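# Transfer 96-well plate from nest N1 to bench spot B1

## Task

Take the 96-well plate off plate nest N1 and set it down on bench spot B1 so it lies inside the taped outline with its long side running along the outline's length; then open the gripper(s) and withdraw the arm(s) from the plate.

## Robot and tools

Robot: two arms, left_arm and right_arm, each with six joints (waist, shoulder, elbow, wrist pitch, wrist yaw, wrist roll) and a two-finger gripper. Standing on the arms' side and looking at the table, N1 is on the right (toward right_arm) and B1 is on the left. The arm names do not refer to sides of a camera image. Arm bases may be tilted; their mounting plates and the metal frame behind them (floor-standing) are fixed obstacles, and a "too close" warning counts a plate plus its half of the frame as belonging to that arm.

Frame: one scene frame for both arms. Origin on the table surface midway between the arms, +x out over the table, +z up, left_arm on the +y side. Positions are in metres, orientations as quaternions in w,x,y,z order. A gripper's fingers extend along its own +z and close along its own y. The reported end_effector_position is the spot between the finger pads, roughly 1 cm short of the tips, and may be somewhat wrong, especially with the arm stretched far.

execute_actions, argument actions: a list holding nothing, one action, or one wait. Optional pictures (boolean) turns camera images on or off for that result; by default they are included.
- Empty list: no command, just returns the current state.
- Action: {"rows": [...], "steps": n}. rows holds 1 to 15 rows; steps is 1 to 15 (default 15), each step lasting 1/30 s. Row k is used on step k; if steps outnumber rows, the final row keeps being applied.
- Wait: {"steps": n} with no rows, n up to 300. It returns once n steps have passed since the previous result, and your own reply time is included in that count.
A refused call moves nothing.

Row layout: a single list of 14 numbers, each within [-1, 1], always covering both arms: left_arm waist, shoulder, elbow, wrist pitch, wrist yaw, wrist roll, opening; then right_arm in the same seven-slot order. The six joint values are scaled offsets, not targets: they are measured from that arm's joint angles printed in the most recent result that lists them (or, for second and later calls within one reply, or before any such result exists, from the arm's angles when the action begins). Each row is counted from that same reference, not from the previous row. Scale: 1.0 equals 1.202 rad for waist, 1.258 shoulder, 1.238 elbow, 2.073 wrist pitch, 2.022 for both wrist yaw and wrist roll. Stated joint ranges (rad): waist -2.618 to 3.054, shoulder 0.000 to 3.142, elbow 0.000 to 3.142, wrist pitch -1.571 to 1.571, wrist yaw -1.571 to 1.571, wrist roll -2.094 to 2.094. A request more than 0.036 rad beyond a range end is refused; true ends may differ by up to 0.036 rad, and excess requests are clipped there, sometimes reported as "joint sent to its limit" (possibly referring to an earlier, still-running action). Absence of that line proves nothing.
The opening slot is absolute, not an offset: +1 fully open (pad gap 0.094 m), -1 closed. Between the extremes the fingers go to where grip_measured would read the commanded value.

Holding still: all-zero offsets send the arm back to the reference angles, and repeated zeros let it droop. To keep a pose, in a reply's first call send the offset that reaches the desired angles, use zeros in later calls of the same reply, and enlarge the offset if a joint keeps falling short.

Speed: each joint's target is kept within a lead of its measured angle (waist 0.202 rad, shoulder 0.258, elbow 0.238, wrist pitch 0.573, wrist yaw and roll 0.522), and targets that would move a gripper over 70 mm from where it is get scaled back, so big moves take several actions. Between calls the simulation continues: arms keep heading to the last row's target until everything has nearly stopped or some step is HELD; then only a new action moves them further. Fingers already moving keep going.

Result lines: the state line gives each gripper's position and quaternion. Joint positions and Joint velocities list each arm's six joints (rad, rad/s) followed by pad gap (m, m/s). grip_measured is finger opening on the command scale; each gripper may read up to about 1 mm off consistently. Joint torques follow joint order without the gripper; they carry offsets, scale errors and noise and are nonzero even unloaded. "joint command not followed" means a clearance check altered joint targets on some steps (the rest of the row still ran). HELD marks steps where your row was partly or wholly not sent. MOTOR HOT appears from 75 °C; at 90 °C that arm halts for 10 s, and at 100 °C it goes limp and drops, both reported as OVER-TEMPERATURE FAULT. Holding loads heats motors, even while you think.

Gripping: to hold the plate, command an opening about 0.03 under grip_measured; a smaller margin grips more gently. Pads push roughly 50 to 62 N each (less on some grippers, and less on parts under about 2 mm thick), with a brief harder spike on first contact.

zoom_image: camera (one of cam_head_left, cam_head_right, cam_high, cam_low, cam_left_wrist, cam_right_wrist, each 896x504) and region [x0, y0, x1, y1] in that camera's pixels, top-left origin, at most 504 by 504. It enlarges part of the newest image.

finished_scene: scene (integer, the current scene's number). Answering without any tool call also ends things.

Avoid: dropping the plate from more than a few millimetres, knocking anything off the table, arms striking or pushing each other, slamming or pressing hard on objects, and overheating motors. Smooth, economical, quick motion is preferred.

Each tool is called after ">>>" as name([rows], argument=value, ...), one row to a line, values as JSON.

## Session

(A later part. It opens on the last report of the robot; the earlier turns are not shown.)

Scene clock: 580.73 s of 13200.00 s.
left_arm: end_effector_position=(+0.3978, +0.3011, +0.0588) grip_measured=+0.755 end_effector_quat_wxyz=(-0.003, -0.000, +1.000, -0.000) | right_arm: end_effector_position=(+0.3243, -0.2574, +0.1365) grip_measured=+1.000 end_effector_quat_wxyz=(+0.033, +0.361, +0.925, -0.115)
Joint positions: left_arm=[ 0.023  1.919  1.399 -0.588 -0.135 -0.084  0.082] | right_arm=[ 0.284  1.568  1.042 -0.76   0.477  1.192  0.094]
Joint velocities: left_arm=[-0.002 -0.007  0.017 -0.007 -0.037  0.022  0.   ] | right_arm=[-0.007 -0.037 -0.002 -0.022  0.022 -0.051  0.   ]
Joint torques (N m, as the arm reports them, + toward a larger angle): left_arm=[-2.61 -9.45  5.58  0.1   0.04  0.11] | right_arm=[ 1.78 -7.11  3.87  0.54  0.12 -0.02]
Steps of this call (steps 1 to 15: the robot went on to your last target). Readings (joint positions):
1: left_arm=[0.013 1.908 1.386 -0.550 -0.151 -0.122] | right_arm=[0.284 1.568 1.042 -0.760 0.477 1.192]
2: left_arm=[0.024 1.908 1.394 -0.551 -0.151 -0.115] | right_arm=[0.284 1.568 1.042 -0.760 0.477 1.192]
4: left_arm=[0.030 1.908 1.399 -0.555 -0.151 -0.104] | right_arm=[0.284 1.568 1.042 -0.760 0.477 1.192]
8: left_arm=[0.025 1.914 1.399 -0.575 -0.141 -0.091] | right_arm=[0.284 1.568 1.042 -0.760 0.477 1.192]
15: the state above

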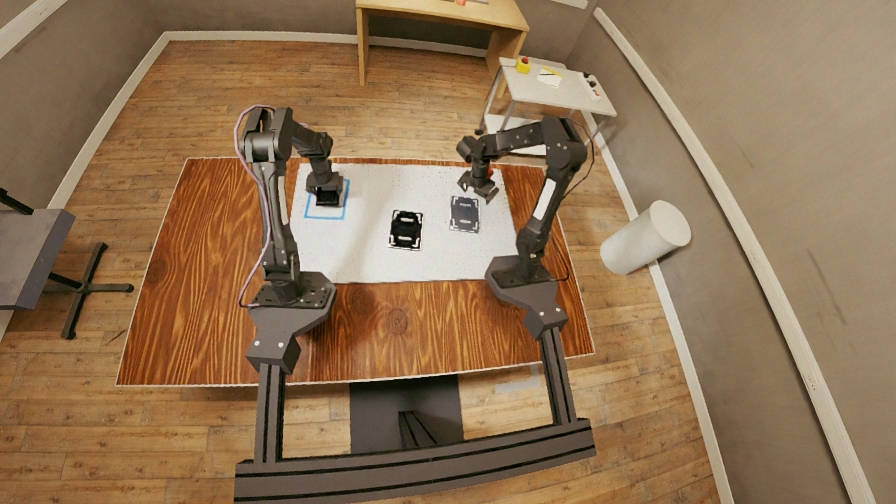

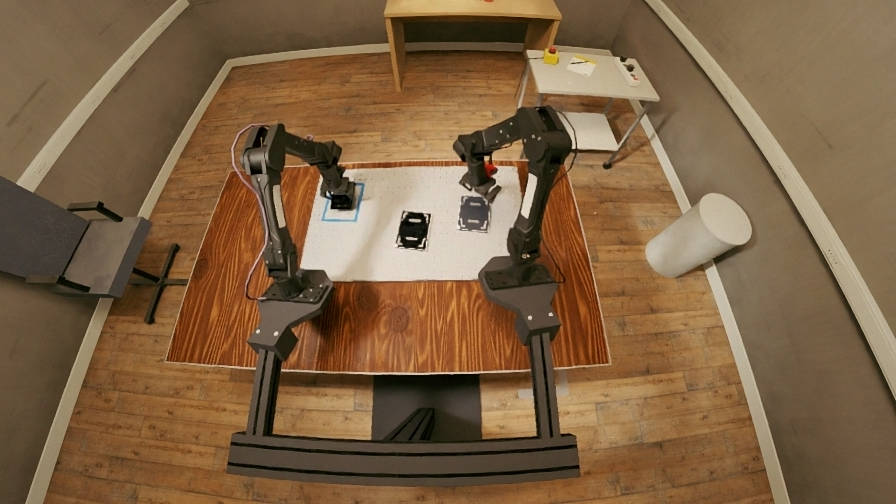

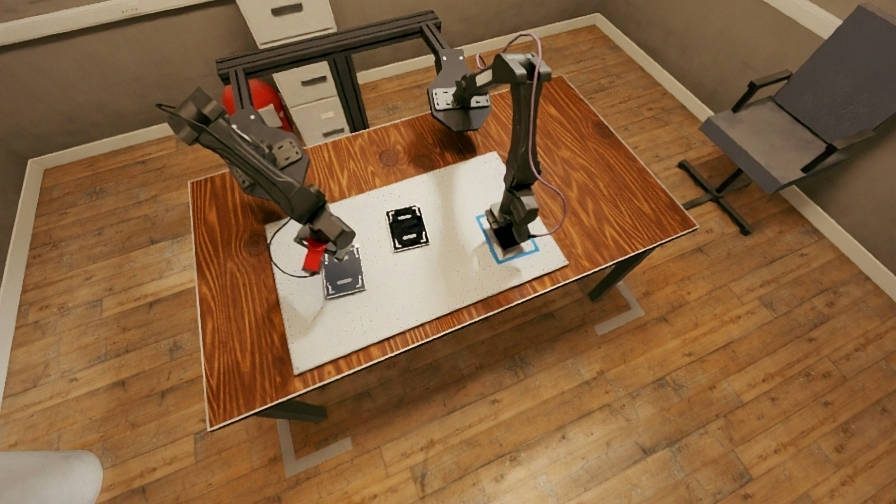

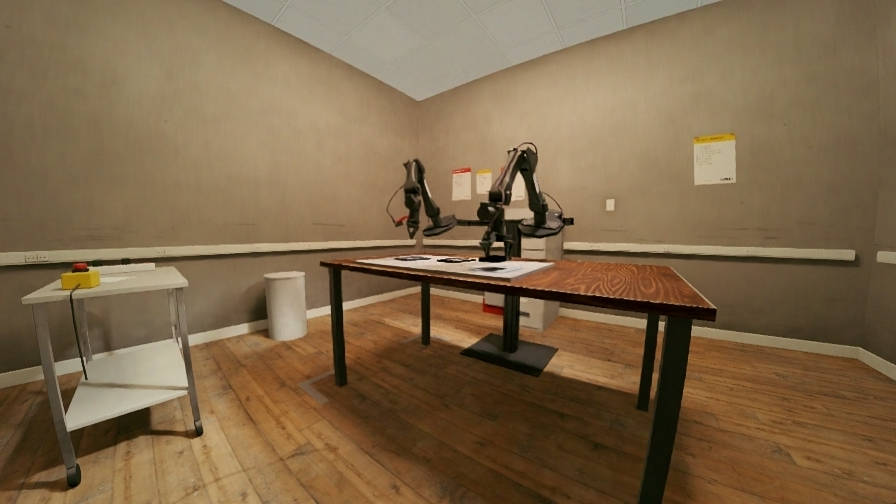

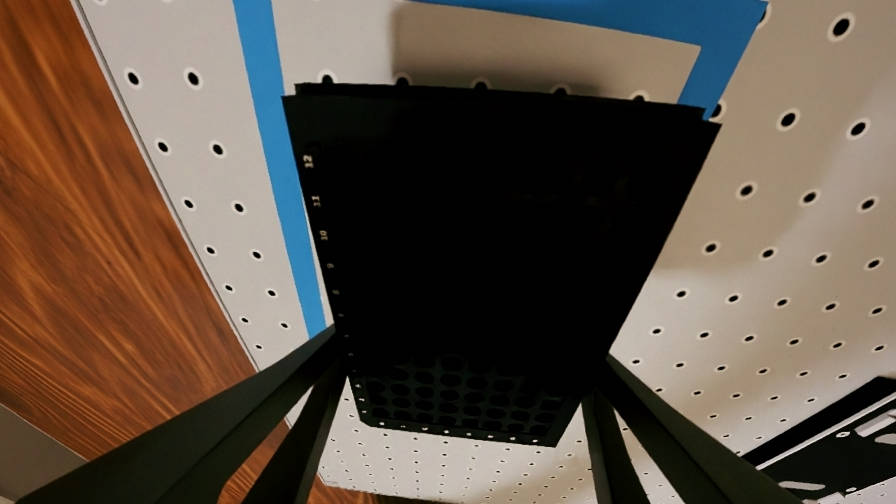

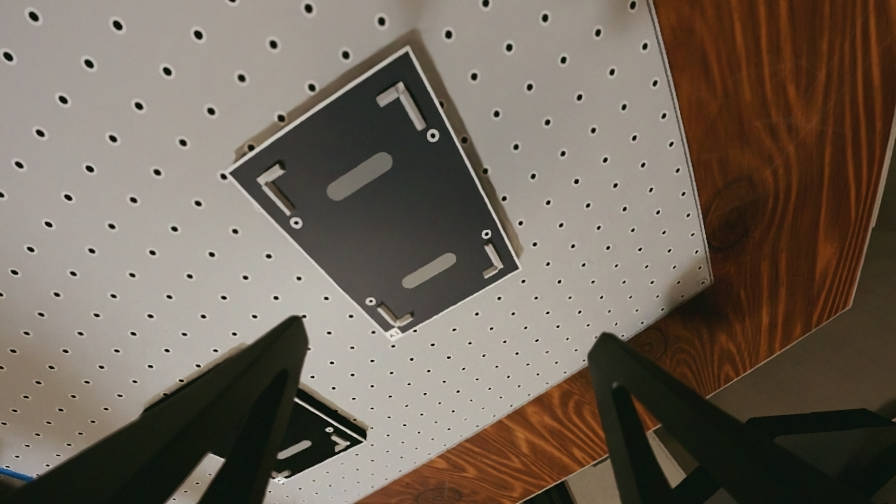

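>>> execute_actions([
  {"rows":[[0.002,0.006,0,0.010,0.001,0.008,0.725,0,0,0,0,0,0,1],[0.004,0.012,0,0.016,0.002,0.015,0.725,0,0,0,0,0,0,1],[0.006,0.018,0,0.021,0.003,0.022,0.725,0,0,0,0,0,0,1],[0.008,0.024,0,0.026,0.004,0.029,0.725,0,0,0,0,0,0,1],[0.010,0.030,0,0.031,0.005,0.036,0.725,0,0,0,0,0,0,1],[0.012,0.036,0,0.036,0.006,0.043,0.725,0,0,0,0,0,0,1],[0.014,0.042,0,0.040,0.007,0.049,0.725,0,0,0,0,0,0,1],[0.016,0.048,0,0.043,0.007,0.054,0.725,0,0,0,0,0,0,1],[0.017,0.054,0,0.043,0.007,0.054,0.725,0,0,0,0,0,0,1],[0.017,0.058,0,0.043,0.007,0.054,0.725,0,0,0,0,0,0,1]],"steps":15},
], pictures=false)

>>> execute_actions([
  {"steps":10},
])

Scene clock: 594.93 s of 13200.00 s.
left_arm: end_effector_position=(+0.3938, +0.3052, +0.0318) grip_measured=+0.755 end_effector_quat_wxyz=(-0.011, +0.039, +0.999, +0.001) | right_arm: end_effector_position=(+0.3243, -0.2574, +0.1365) grip_measured=+1.000 end_effector_quat_wxyz=(+0.033, +0.361, +0.925, -0.115)
Joint positions: left_arm=[ 0.041  1.989  1.399 -0.532 -0.13   0.008  0.082] | right_arm=[ 0.284  1.568  1.042 -0.76   0.477  1.192  0.094]
Joint velocities: left_arm=[ 0.012 -0.002  0.022 -0.022  0.007  0.037  0.001] | right_arm=[-0.012  0.027 -0.002  0.051 -0.022  0.066  0.   ]
Joint torques (N m, as the arm reports them, + toward a larger angle): left_arm=[ -1.54 -10.25   3.88   0.62   0.07   0.07] | right_arm=[ 1.78 -7.1   3.87  0.54  0.12 -0.01]
Steps of this call (steps 1 to 15: the robot went on to your last target; steps 16 to 90: nothing new was sent; then 10.70 s passed at rest; steps 91 to 105: all 15 steps of this action). Readings (joint positions):
91: left_arm=[0.023 1.919 1.399 -0.589 -0.134 -0.082] | right_arm=[0.284 1.568 1.042 -0.760 0.477 1.192]
92: left_arm=[0.023 1.919 1.399 -0.588 -0.134 -0.079] | right_arm=[0.284 1.568 1.042 -0.760 0.477 1.192]
94: left_arm=[0.024 1.922 1.399 -0.581 -0.134 -0.066] | right_arm=[0.284 1.568 1.042 -0.760 0.477 1.192]
98: left_arm=[0.030 1.947 1.399 -0.549 -0.131 -0.027] | right_arm=[0.284 1.568 1.042 -0.760 0.477 1.192]
105: the state above

Scene clock: 595.27 s of 13200.00 s.
left_arm: end_effector_position=(+0.3960, +0.3048, +0.0318) grip_measured=+0.755 end_effector_quat_wxyz=(-0.007, +0.042, +0.999, +0.001) | right_arm: end_effector_position=(+0.3243, -0.2574, +0.1365) grip_measured=+1.000 end_effector_quat_wxyz=(+0.033, +0.361, +0.925, -0.115)
Joint positions: left_arm=[ 0.041  1.989  1.399 -0.523 -0.129  0.016  0.082] | right_arm=[ 0.284  1.568  1.042 -0.76   0.477  1.192  0.094]
Joint velocities: left_arm=[-0.002  0.002  0.002  0.051 -0.007 -0.022  0.   ] | right_arm=[ 0.007  0.007 -0.002 -0.022 -0.007 -0.007  0.   ]
Joint torques (N m, as the arm reports them, + toward a larger angle): left_arm=[-1.25 -9.93  3.91  0.55  0.04  0.07] | right_arm=[ 1.77 -7.1   3.87  0.53  0.13 -0.02]
Steps of this call (steps 1 to 10: the robot went on to your last target). Readings (joint positions):
1: left_arm=[0.041 1.989 1.399 -0.532 -0.130 0.010] | right_arm=[0.284 1.568 1.042 -0.760 0.477 1.192]
2: left_arm=[0.041 1.989 1.399 -0.530 -0.129 0.012] | right_arm=[0.284 1.568 1.042 -0.760 0.477 1.192]
4: left_arm=[0.041 1.989 1.399 -0.526 -0.129 0.013] | right_arm=[0.284 1.568 1.042 -0.760 0.477 1.192]
8: left_arm=[0.041 1.989 1.399 -0.524 -0.129 0.016] | right_arm=[0.284 1.568 1.042 -0.760 0.477 1.192]
10: the state above

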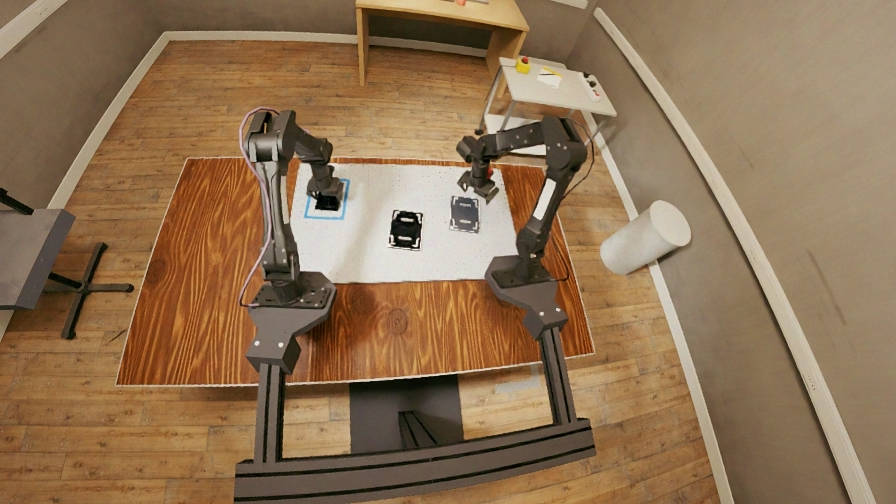

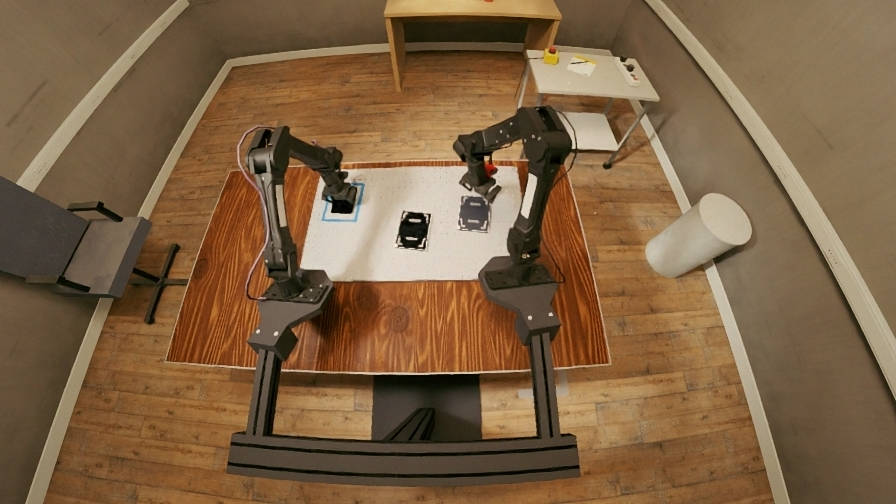

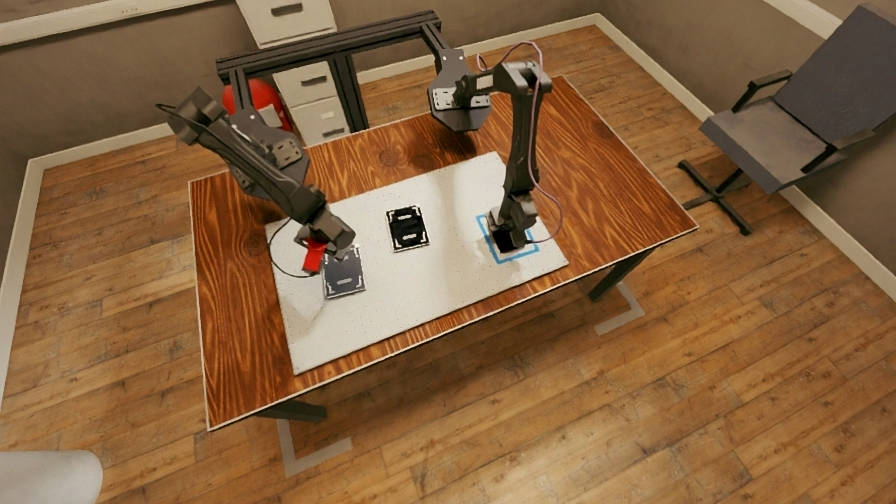

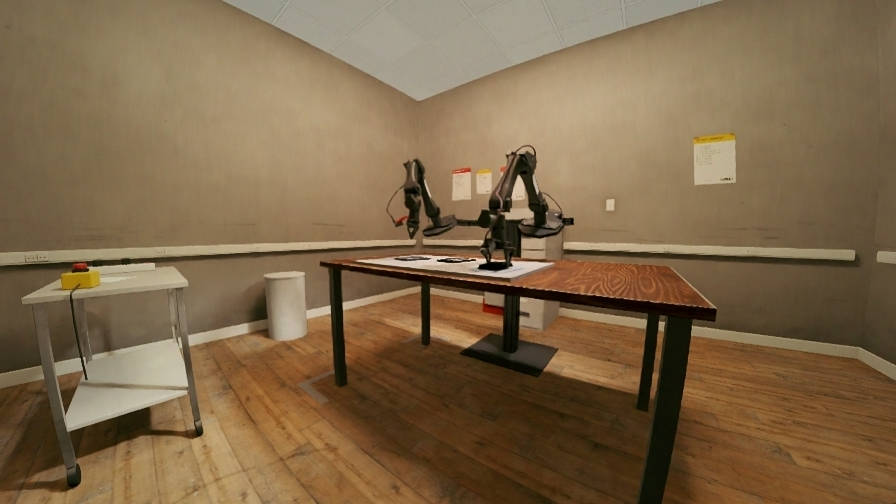

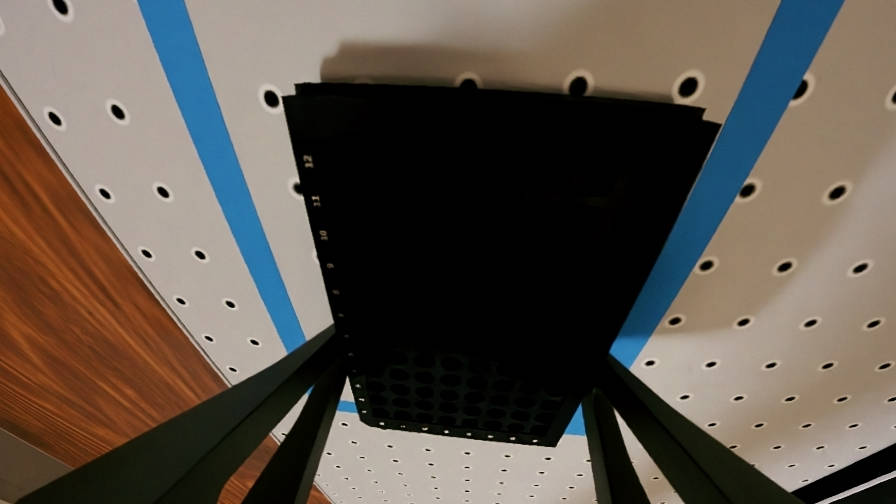

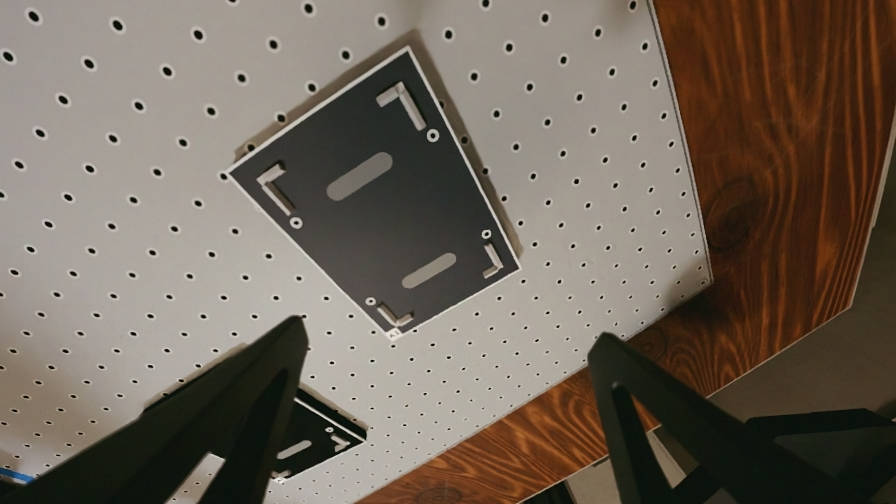

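>>> zoom_image(camera="cam_head_right", region=[300, 160, 390, 235])

>>> zoom_image(camera="cam_high", region=[460, 190, 570, 280])

Region (300, 160, 390, 235) of cam_head_right's 896x504 image, scaled by 5.600, with more detail than that image has.

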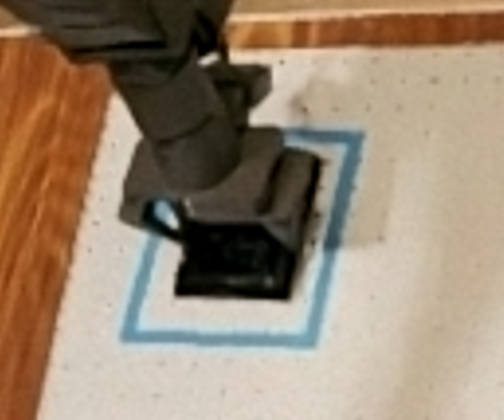

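Region (460, 190, 570, 280) of cam_high's 896x504 image, scaled by 4.582, with more detail than that image has; it fills the top 412 rows of this view, and the rest is white.

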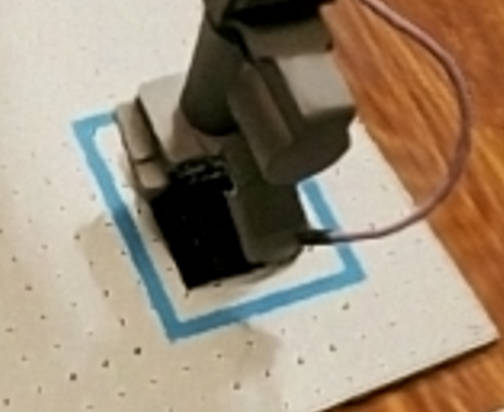

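>>> execute_actions([
  {"rows":[[0.004,0,0,0.010,0,0.004,0.725,0,0,0,0,0,0,1],[0.008,0,0,0.014,0,0.007,0.725,0,0,0,0,0,0,1],[0.012,0.003,0,0.018,0,0.010,0.725,0,0,0,0,0,0,1],[0.016,0.006,0,0.021,0,0.012,0.725,0,0,0,0,0,0,1],[0.018,0.009,0,0.024,0,0.012,0.725,0,0,0,0,0,0,1],[0.018,0.012,0,0.026,0,0.012,0.725,0,0,0,0,0,0,1],[0.018,0.015,0,0.026,0,0.012,0.725,0,0,0,0,0,0,1],[0.018,0.018,0,0.026,0,0.012,0.725,0,0,0,0,0,0,1],[0.018,0.020,0,0.026,0,0.012,0.725,0,0,0,0,0,0,1]],"steps":15},
], pictures=false)

>>> execute_actions([
  {"steps":8},
])

>>> zoom_image(camera="cam_low", region=[455, 240, 545, 285])

Scene clock: 611.47 s of 13200.00 s.
left_arm: end_effector_position=(+0.3993, +0.3133, +0.0254) grip_measured=+0.755 end_effector_quat_wxyz=(-0.001, +0.041, +0.999, +0.005) | right_arm: end_effector_position=(+0.3243, -0.2574, +0.1365) grip_measured=+1.000 end_effector_quat_wxyz=(+0.033, +0.361, +0.925, -0.115)
Joint positions: left_arm=[ 0.061  2.003  1.399 -0.494 -0.129  0.032  0.082] | right_arm=[ 0.284  1.568  1.042 -0.76   0.477  1.192  0.094]
Joint velocities: left_arm=[ 0.002  0.037 -0.017 -0.007 -0.037  0.037  0.   ] | right_arm=[ 0.002 -0.007  0.002 -0.007 -0.066  0.007  0.   ]
Joint torques (N m, as the arm reports them, + toward a larger angle): left_arm=[-1.25 -9.38  3.97  0.54 -0.01  0.07] | right_arm=[ 1.78 -7.1   3.87  0.54  0.12 -0.02]
Steps of this call (steps 1 to 15: the robot went on to your last target; steps 16 to 90: nothing new was sent; then 12.70 s passed at rest; steps 91 to 105: all 15 steps of this action). Readings (joint positions):
91: left_arm=[0.041 1.989 1.399 -0.523 -0.129 0.017] | right_arm=[0.284 1.568 1.042 -0.760 0.477 1.192]
92: left_arm=[0.041 1.989 1.399 -0.522 -0.129 0.018] | right_arm=[0.284 1.568 1.042 -0.760 0.477 1.192]
94: left_arm=[0.044 1.989 1.399 -0.519 -0.129 0.022] | right_arm=[0.284 1.568 1.042 -0.760 0.477 1.192]
98: left_arm=[0.057 1.989 1.399 -0.504 -0.129 0.029] | right_arm=[0.284 1.568 1.042 -0.760 0.477 1.192]
105: the state above

Scene clock: 611.73 s of 13200.00 s.
left_arm: end_effector_position=(+0.3995, +0.3133, +0.0253) grip_measured=+0.755 end_effector_quat_wxyz=(-0.000, +0.041, +0.999, +0.005) | right_arm: end_effector_position=(+0.3243, -0.2574, +0.1365) grip_measured=+1.000 end_effector_quat_wxyz=(+0.033, +0.361, +0.925, -0.115)
Joint positions: left_arm=[ 0.061  2.003  1.399 -0.493 -0.129  0.032  0.082] | right_arm=[ 0.284  1.568  1.042 -0.76   0.477  1.192  0.094]
Joint velocities: left_arm=[ 0.017 -0.002 -0.007 -0.022 -0.022 -0.022  0.   ] | right_arm=[-0.012 -0.007  0.007 -0.007  0.037  0.066  0.   ]
Joint torques (N m, as the arm reports them, + toward a larger angle): left_arm=[-1.4  -9.43  3.82  0.55 -0.07  0.12] | right_arm=[ 1.78 -7.1   3.88  0.54  0.13 -0.02]
Steps of this call (steps 1 to 8: the robot went on to your last target). Readings (joint positions):
1: left_arm=[0.061 2.003 1.399 -0.494 -0.129 0.032] | right_arm=[0.284 1.568 1.042 -0.760 0.477 1.192]
2: left_arm=[0.061 2.003 1.399 -0.494 -0.129 0.032] | right_arm=[0.284 1.568 1.042 -0.760 0.477 1.192]
4: left_arm=[0.061 2.003 1.399 -0.494 -0.129 0.032] | right_arm=[0.284 1.568 1.042 -0.760 0.477 1.192]
8: the state above

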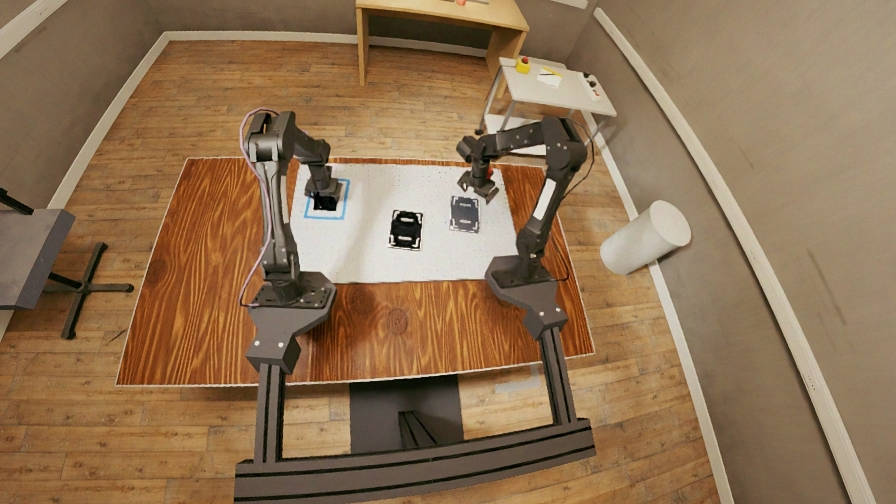

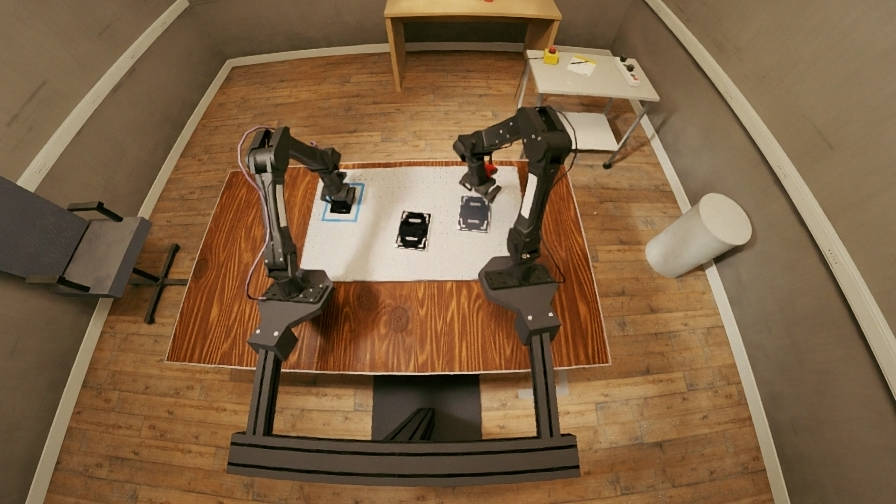

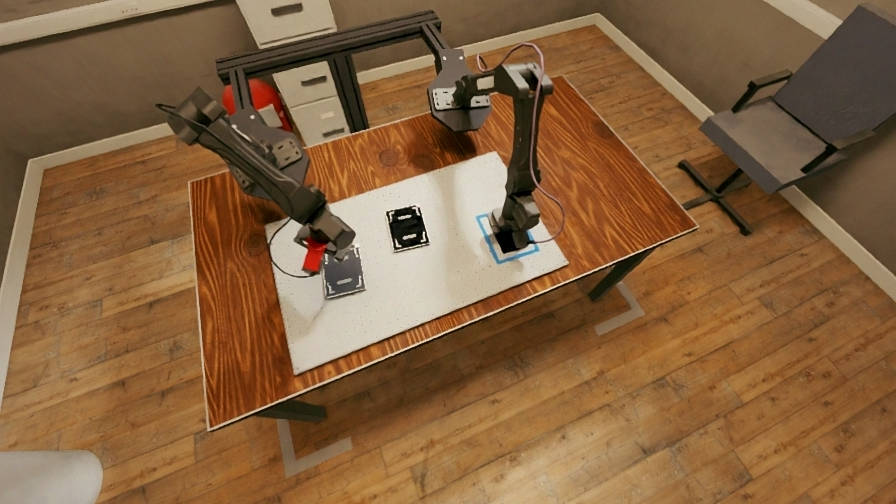

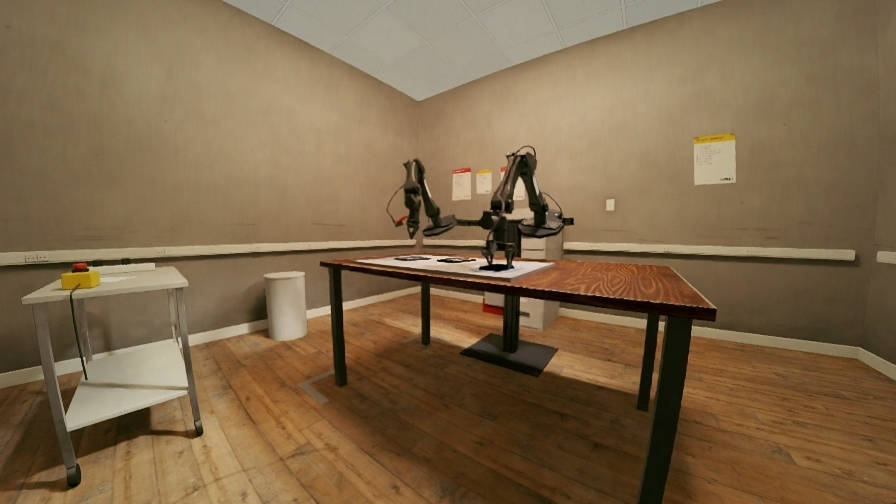

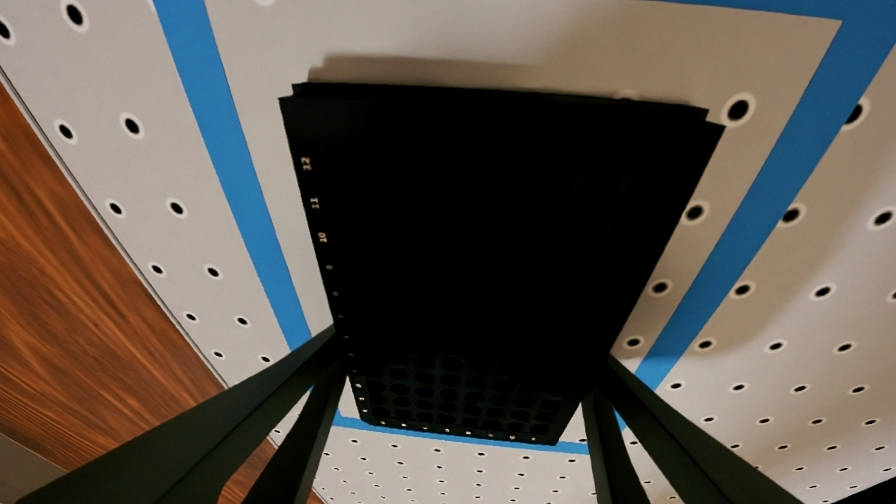

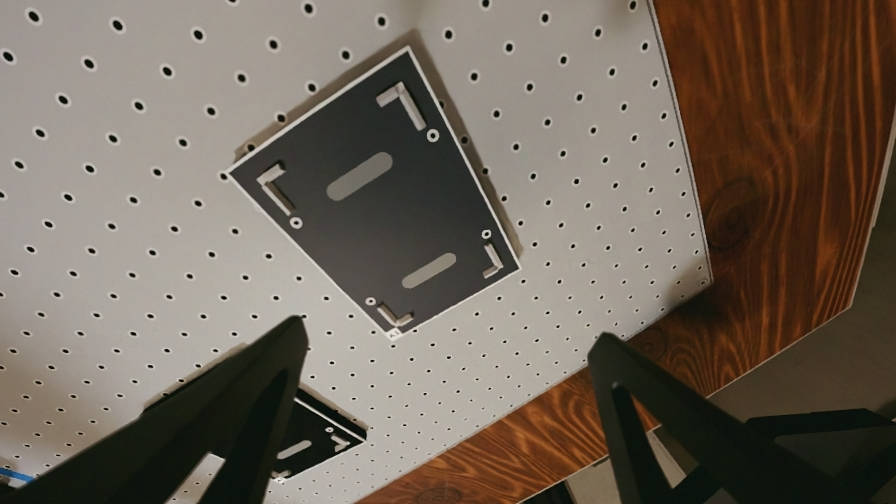

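Region (455, 240, 545, 285) of cam_low's 896x504 image, scaled by 5.600, with more detail than that image has.

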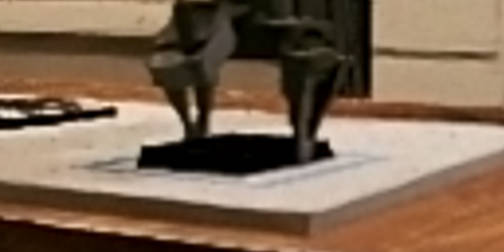

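>>> execute_actions([
  {"rows":[[0,0.004,0,0.008,0,0,0.725,0,0,0,0,0,0,1],[0,0.007,0,0.011,0,0,0.725,0,0,0,0,0,0,1],[0,0.010,0,0.014,0,0,0.725,0,0,0,0,0,0,1],[0,0.012,0,0.015,0,0,0.725,0,0,0,0,0,0,1],[0,0.014,0,0.015,0,0,0.725,0,0,0,0,0,0,1],[0,0.016,0,0.015,0,0,0.725,0,0,0,0,0,0,1],[0,0.018,0,0.015,0,0,0.725,0,0,0,0,0,0,1]],"steps":15},
])

Scene clock: 619.97 s of 13200.00 s.
left_arm: end_effector_position=(+0.4009, +0.3132, +0.0253) grip_measured=+0.755 end_effector_quat_wxyz=(+0.003, +0.041, +0.999, +0.005) | right_arm: end_effector_position=(+0.3243, -0.2574, +0.1365) grip_measured=+1.000 end_effector_quat_wxyz=(+0.033, +0.361, +0.925, -0.115)
Joint positions: left_arm=[ 0.061  2.003  1.399 -0.488 -0.129  0.033  0.082] | right_arm=[ 0.284  1.568  1.042 -0.76   0.477  1.192  0.094]
Joint velocities: left_arm=[ 0.007 -0.017 -0.012  0.022  0.022 -0.037 -0.   ] | right_arm=[-0.007 -0.002  0.002 -0.037  0.022  0.037  0.   ]
Joint torques (N m, as the arm reports them, + toward a larger angle): left_arm=[-1.61 -8.45  3.96  0.61 -0.05 -0.02] | right_arm=[ 1.79 -7.1   3.86  0.54  0.13 -0.02]
Steps of this call (steps 1 to 15: the robot went on to your last target; steps 16 to 90: nothing new was sent; then 4.73 s passed at rest; steps 91 to 105: all 15 steps of this action). Readings (joint positions):
91: left_arm=[0.061 2.003 1.399 -0.493 -0.129 0.033] | right_arm=[0.284 1.568 1.042 -0.760 0.477 1.192]
92: left_arm=[0.061 2.003 1.399 -0.493 -0.129 0.033] | right_arm=[0.284 1.568 1.042 -0.760 0.477 1.192]
94: left_arm=[0.061 2.003 1.399 -0.493 -0.129 0.033] | right_arm=[0.284 1.568 1.042 -0.760 0.477 1.192]
98: left_arm=[0.061 2.003 1.399 -0.489 -0.129 0.033] | right_arm=[0.284 1.568 1.042 -0.760 0.477 1.192]
105: the state above

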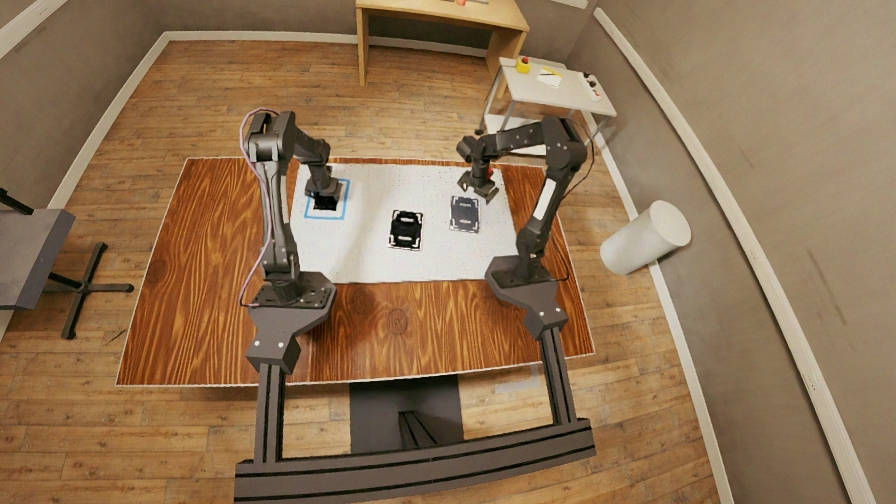

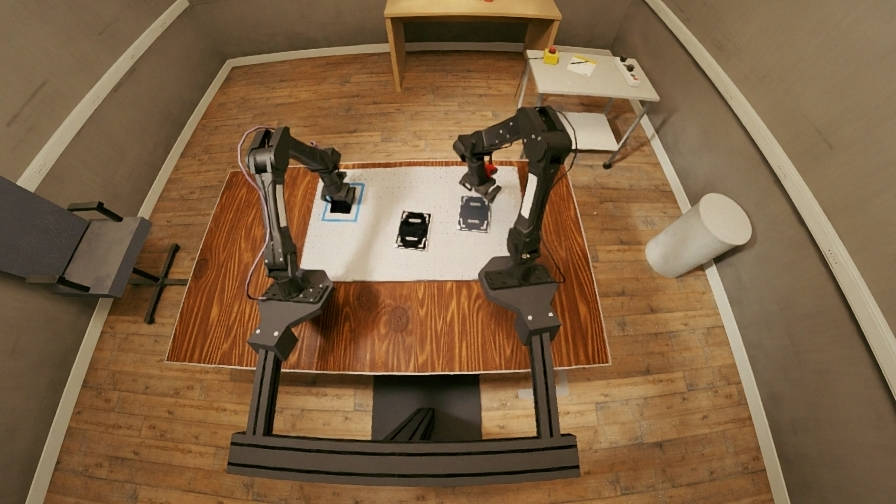

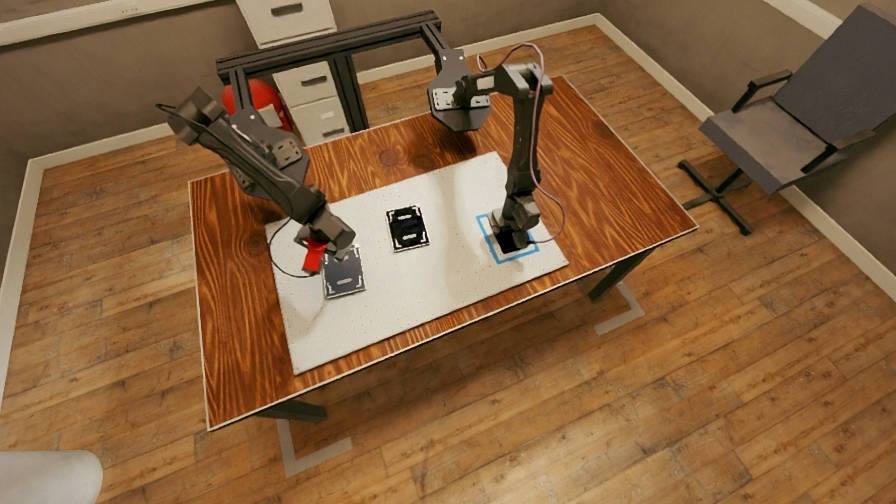

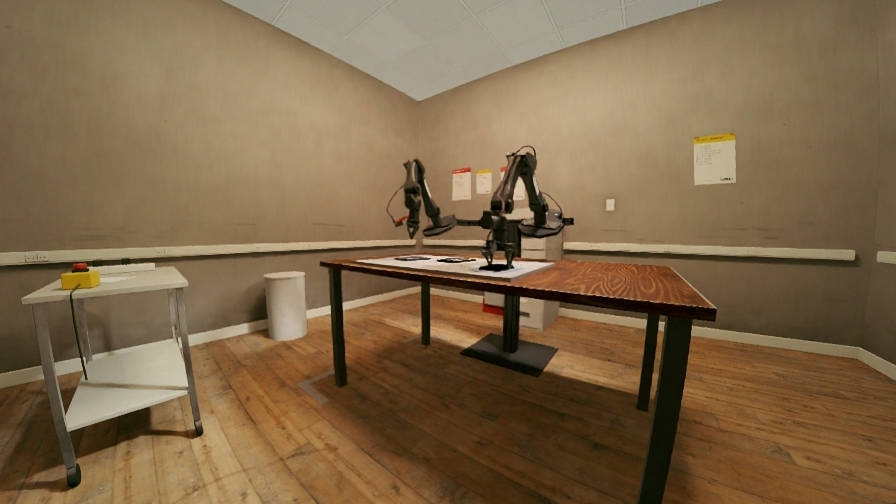

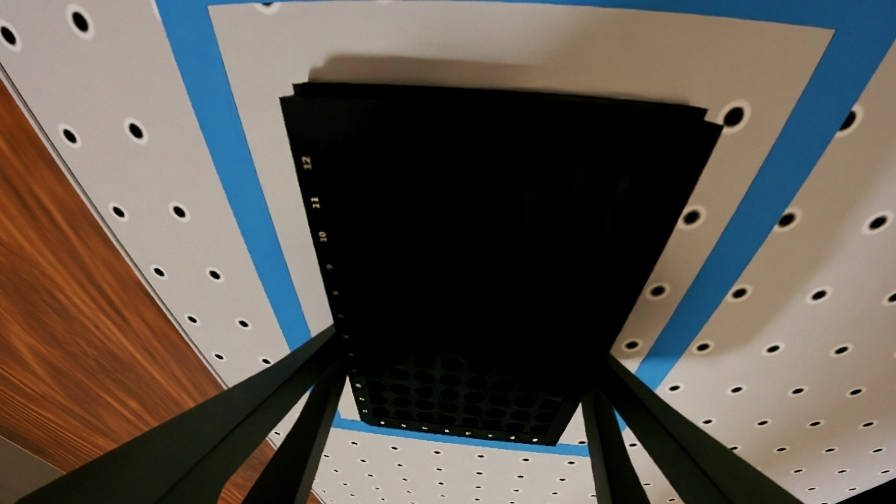

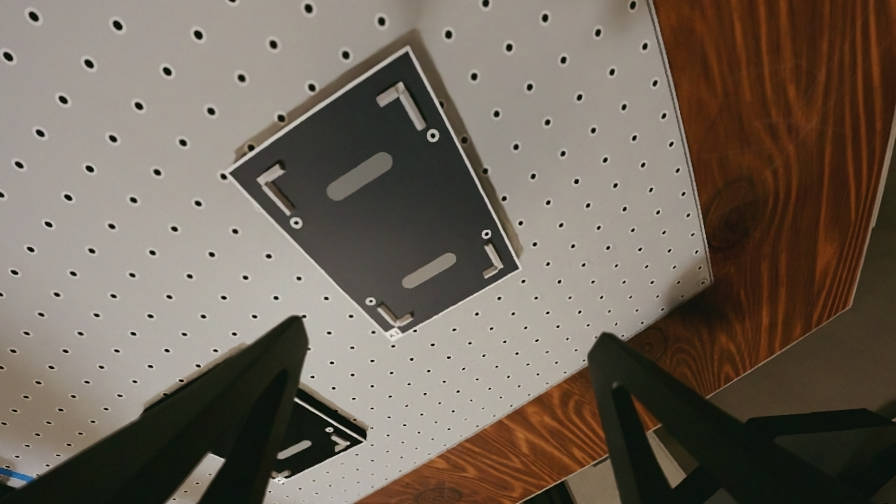

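>>> execute_actions([
  {"rows":[[0,0.012,0,0.004,0,0,0.725,0,0,0,0,0,0,1],[0,0.016,0,0.004,0,0,0.725,0,0,0,0,0,0,1],[0,0.019,0,0.004,0,0,0.725,0,0,0,0,0,0,1],[0,0.021,0,0.004,0,0,0.725,0,0,0,0,0,0,1],[0,0.023,0,0.004,0,0,0.725,0,0,0,0,0,0,1],[0,0.025,0,0.004,0,0,0.725,0,0,0,0,0,0,1],[0,0.027,0,0.004,0,0,0.725,0,0,0,0,0,0,1]],"steps":15},
])

Scene clock: 627.93 s of 13200.00 s.
left_arm: end_effector_position=(+0.4005, +0.3132, +0.0245) grip_measured=+0.755 end_effector_quat_wxyz=(+0.002, +0.041, +0.999, +0.005) | right_arm: end_effector_position=(+0.3243, -0.2574, +0.1365) grip_measured=+1.000 end_effector_quat_wxyz=(+0.033, +0.361, +0.925, -0.115)
Joint positions: left_arm=[ 0.061  2.005  1.399 -0.487 -0.129  0.033  0.082] | right_arm=[ 0.284  1.568  1.042 -0.76   0.477  1.192  0.094]
Joint velocities: left_arm=[-0.007 -0.007 -0.002  0.022 -0.007  0.037 -0.001] | right_arm=[ 0.002  0.007 -0.002  0.022  0.007  0.051  0.   ]
Joint torques (N m, as the arm reports them, + toward a larger angle): left_arm=[-1.55 -7.56  3.76  0.38 -0.01  0.  ] | right_arm=[ 1.78 -7.11  3.87  0.54  0.13 -0.02]
Steps of this call (steps 1 to 15: the robot went on to your last target; steps 16 to 90: nothing new was sent; then 4.47 s passed at rest; steps 91 to 105: all 15 steps of this action). Readings (joint positions):
91: left_arm=[0.061 2.003 1.399 -0.487 -0.129 0.033] | right_arm=[0.284 1.568 1.042 -0.760 0.477 1.192]
92: left_arm=[0.061 2.003 1.399 -0.487 -0.129 0.033] | right_arm=[0.284 1.568 1.042 -0.760 0.477 1.192]
94: left_arm=[0.061 2.005 1.399 -0.487 -0.129 0.033] | right_arm=[0.284 1.568 1.042 -0.760 0.477 1.192]
98: left_arm=[0.061 2.005 1.399 -0.487 -0.129 0.033] | right_arm=[0.284 1.568 1.042 -0.760 0.477 1.192]
105: the state above

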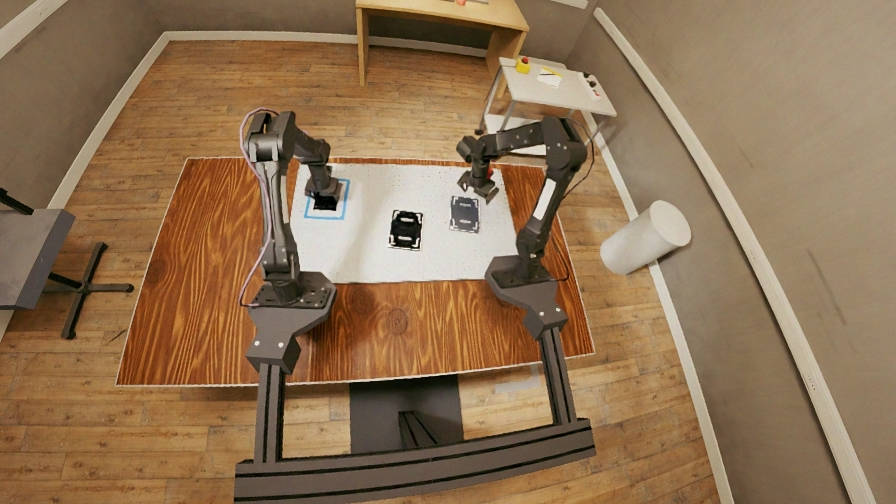

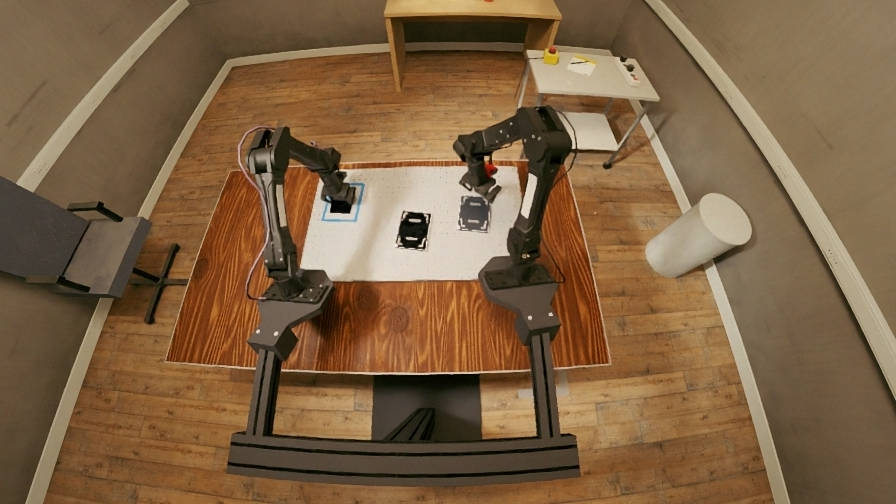

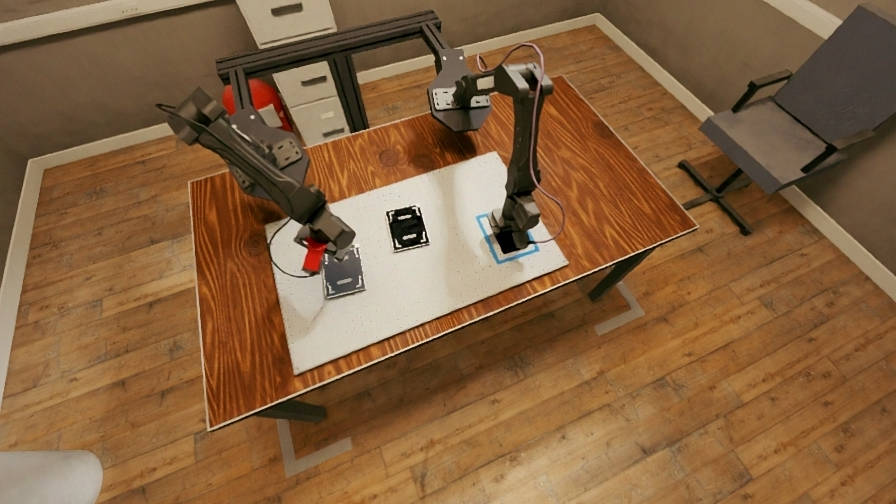

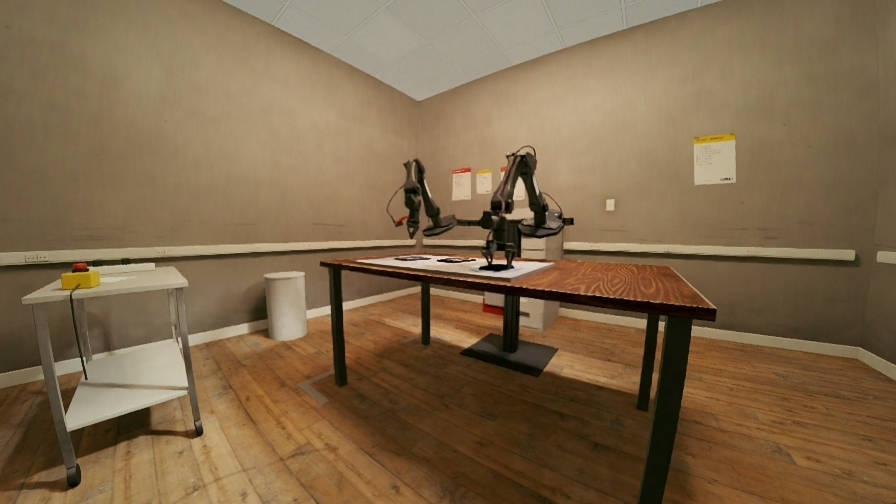

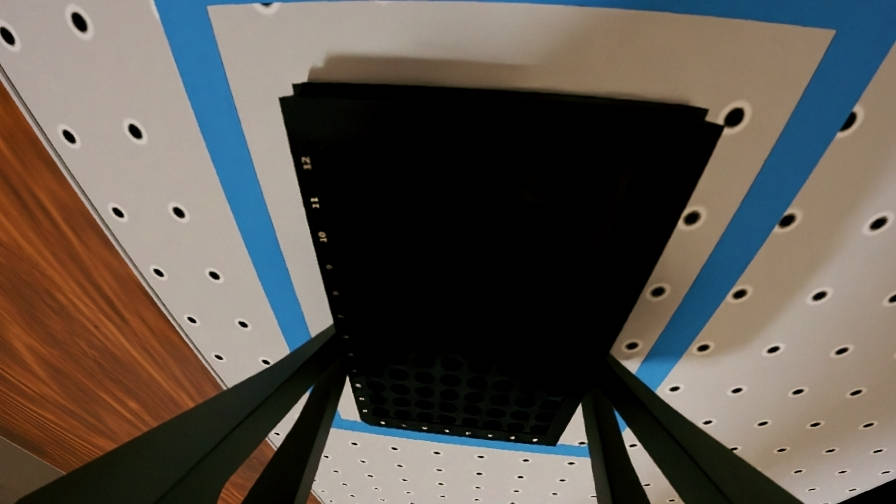

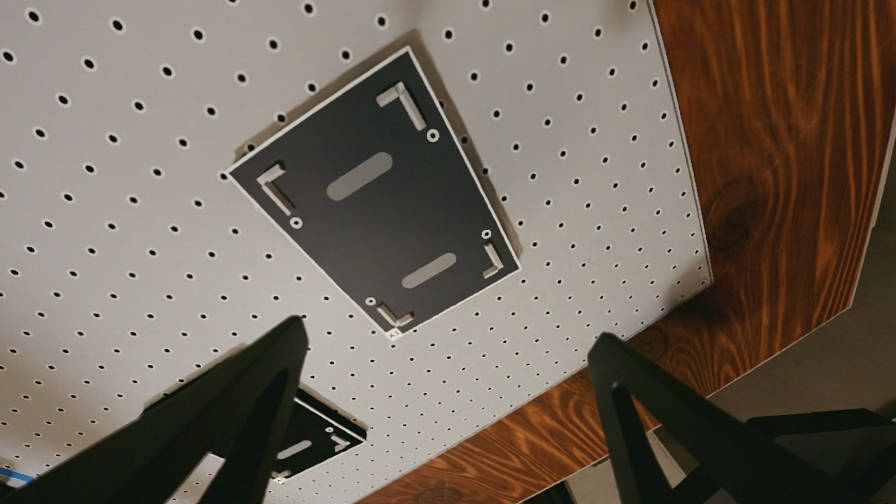

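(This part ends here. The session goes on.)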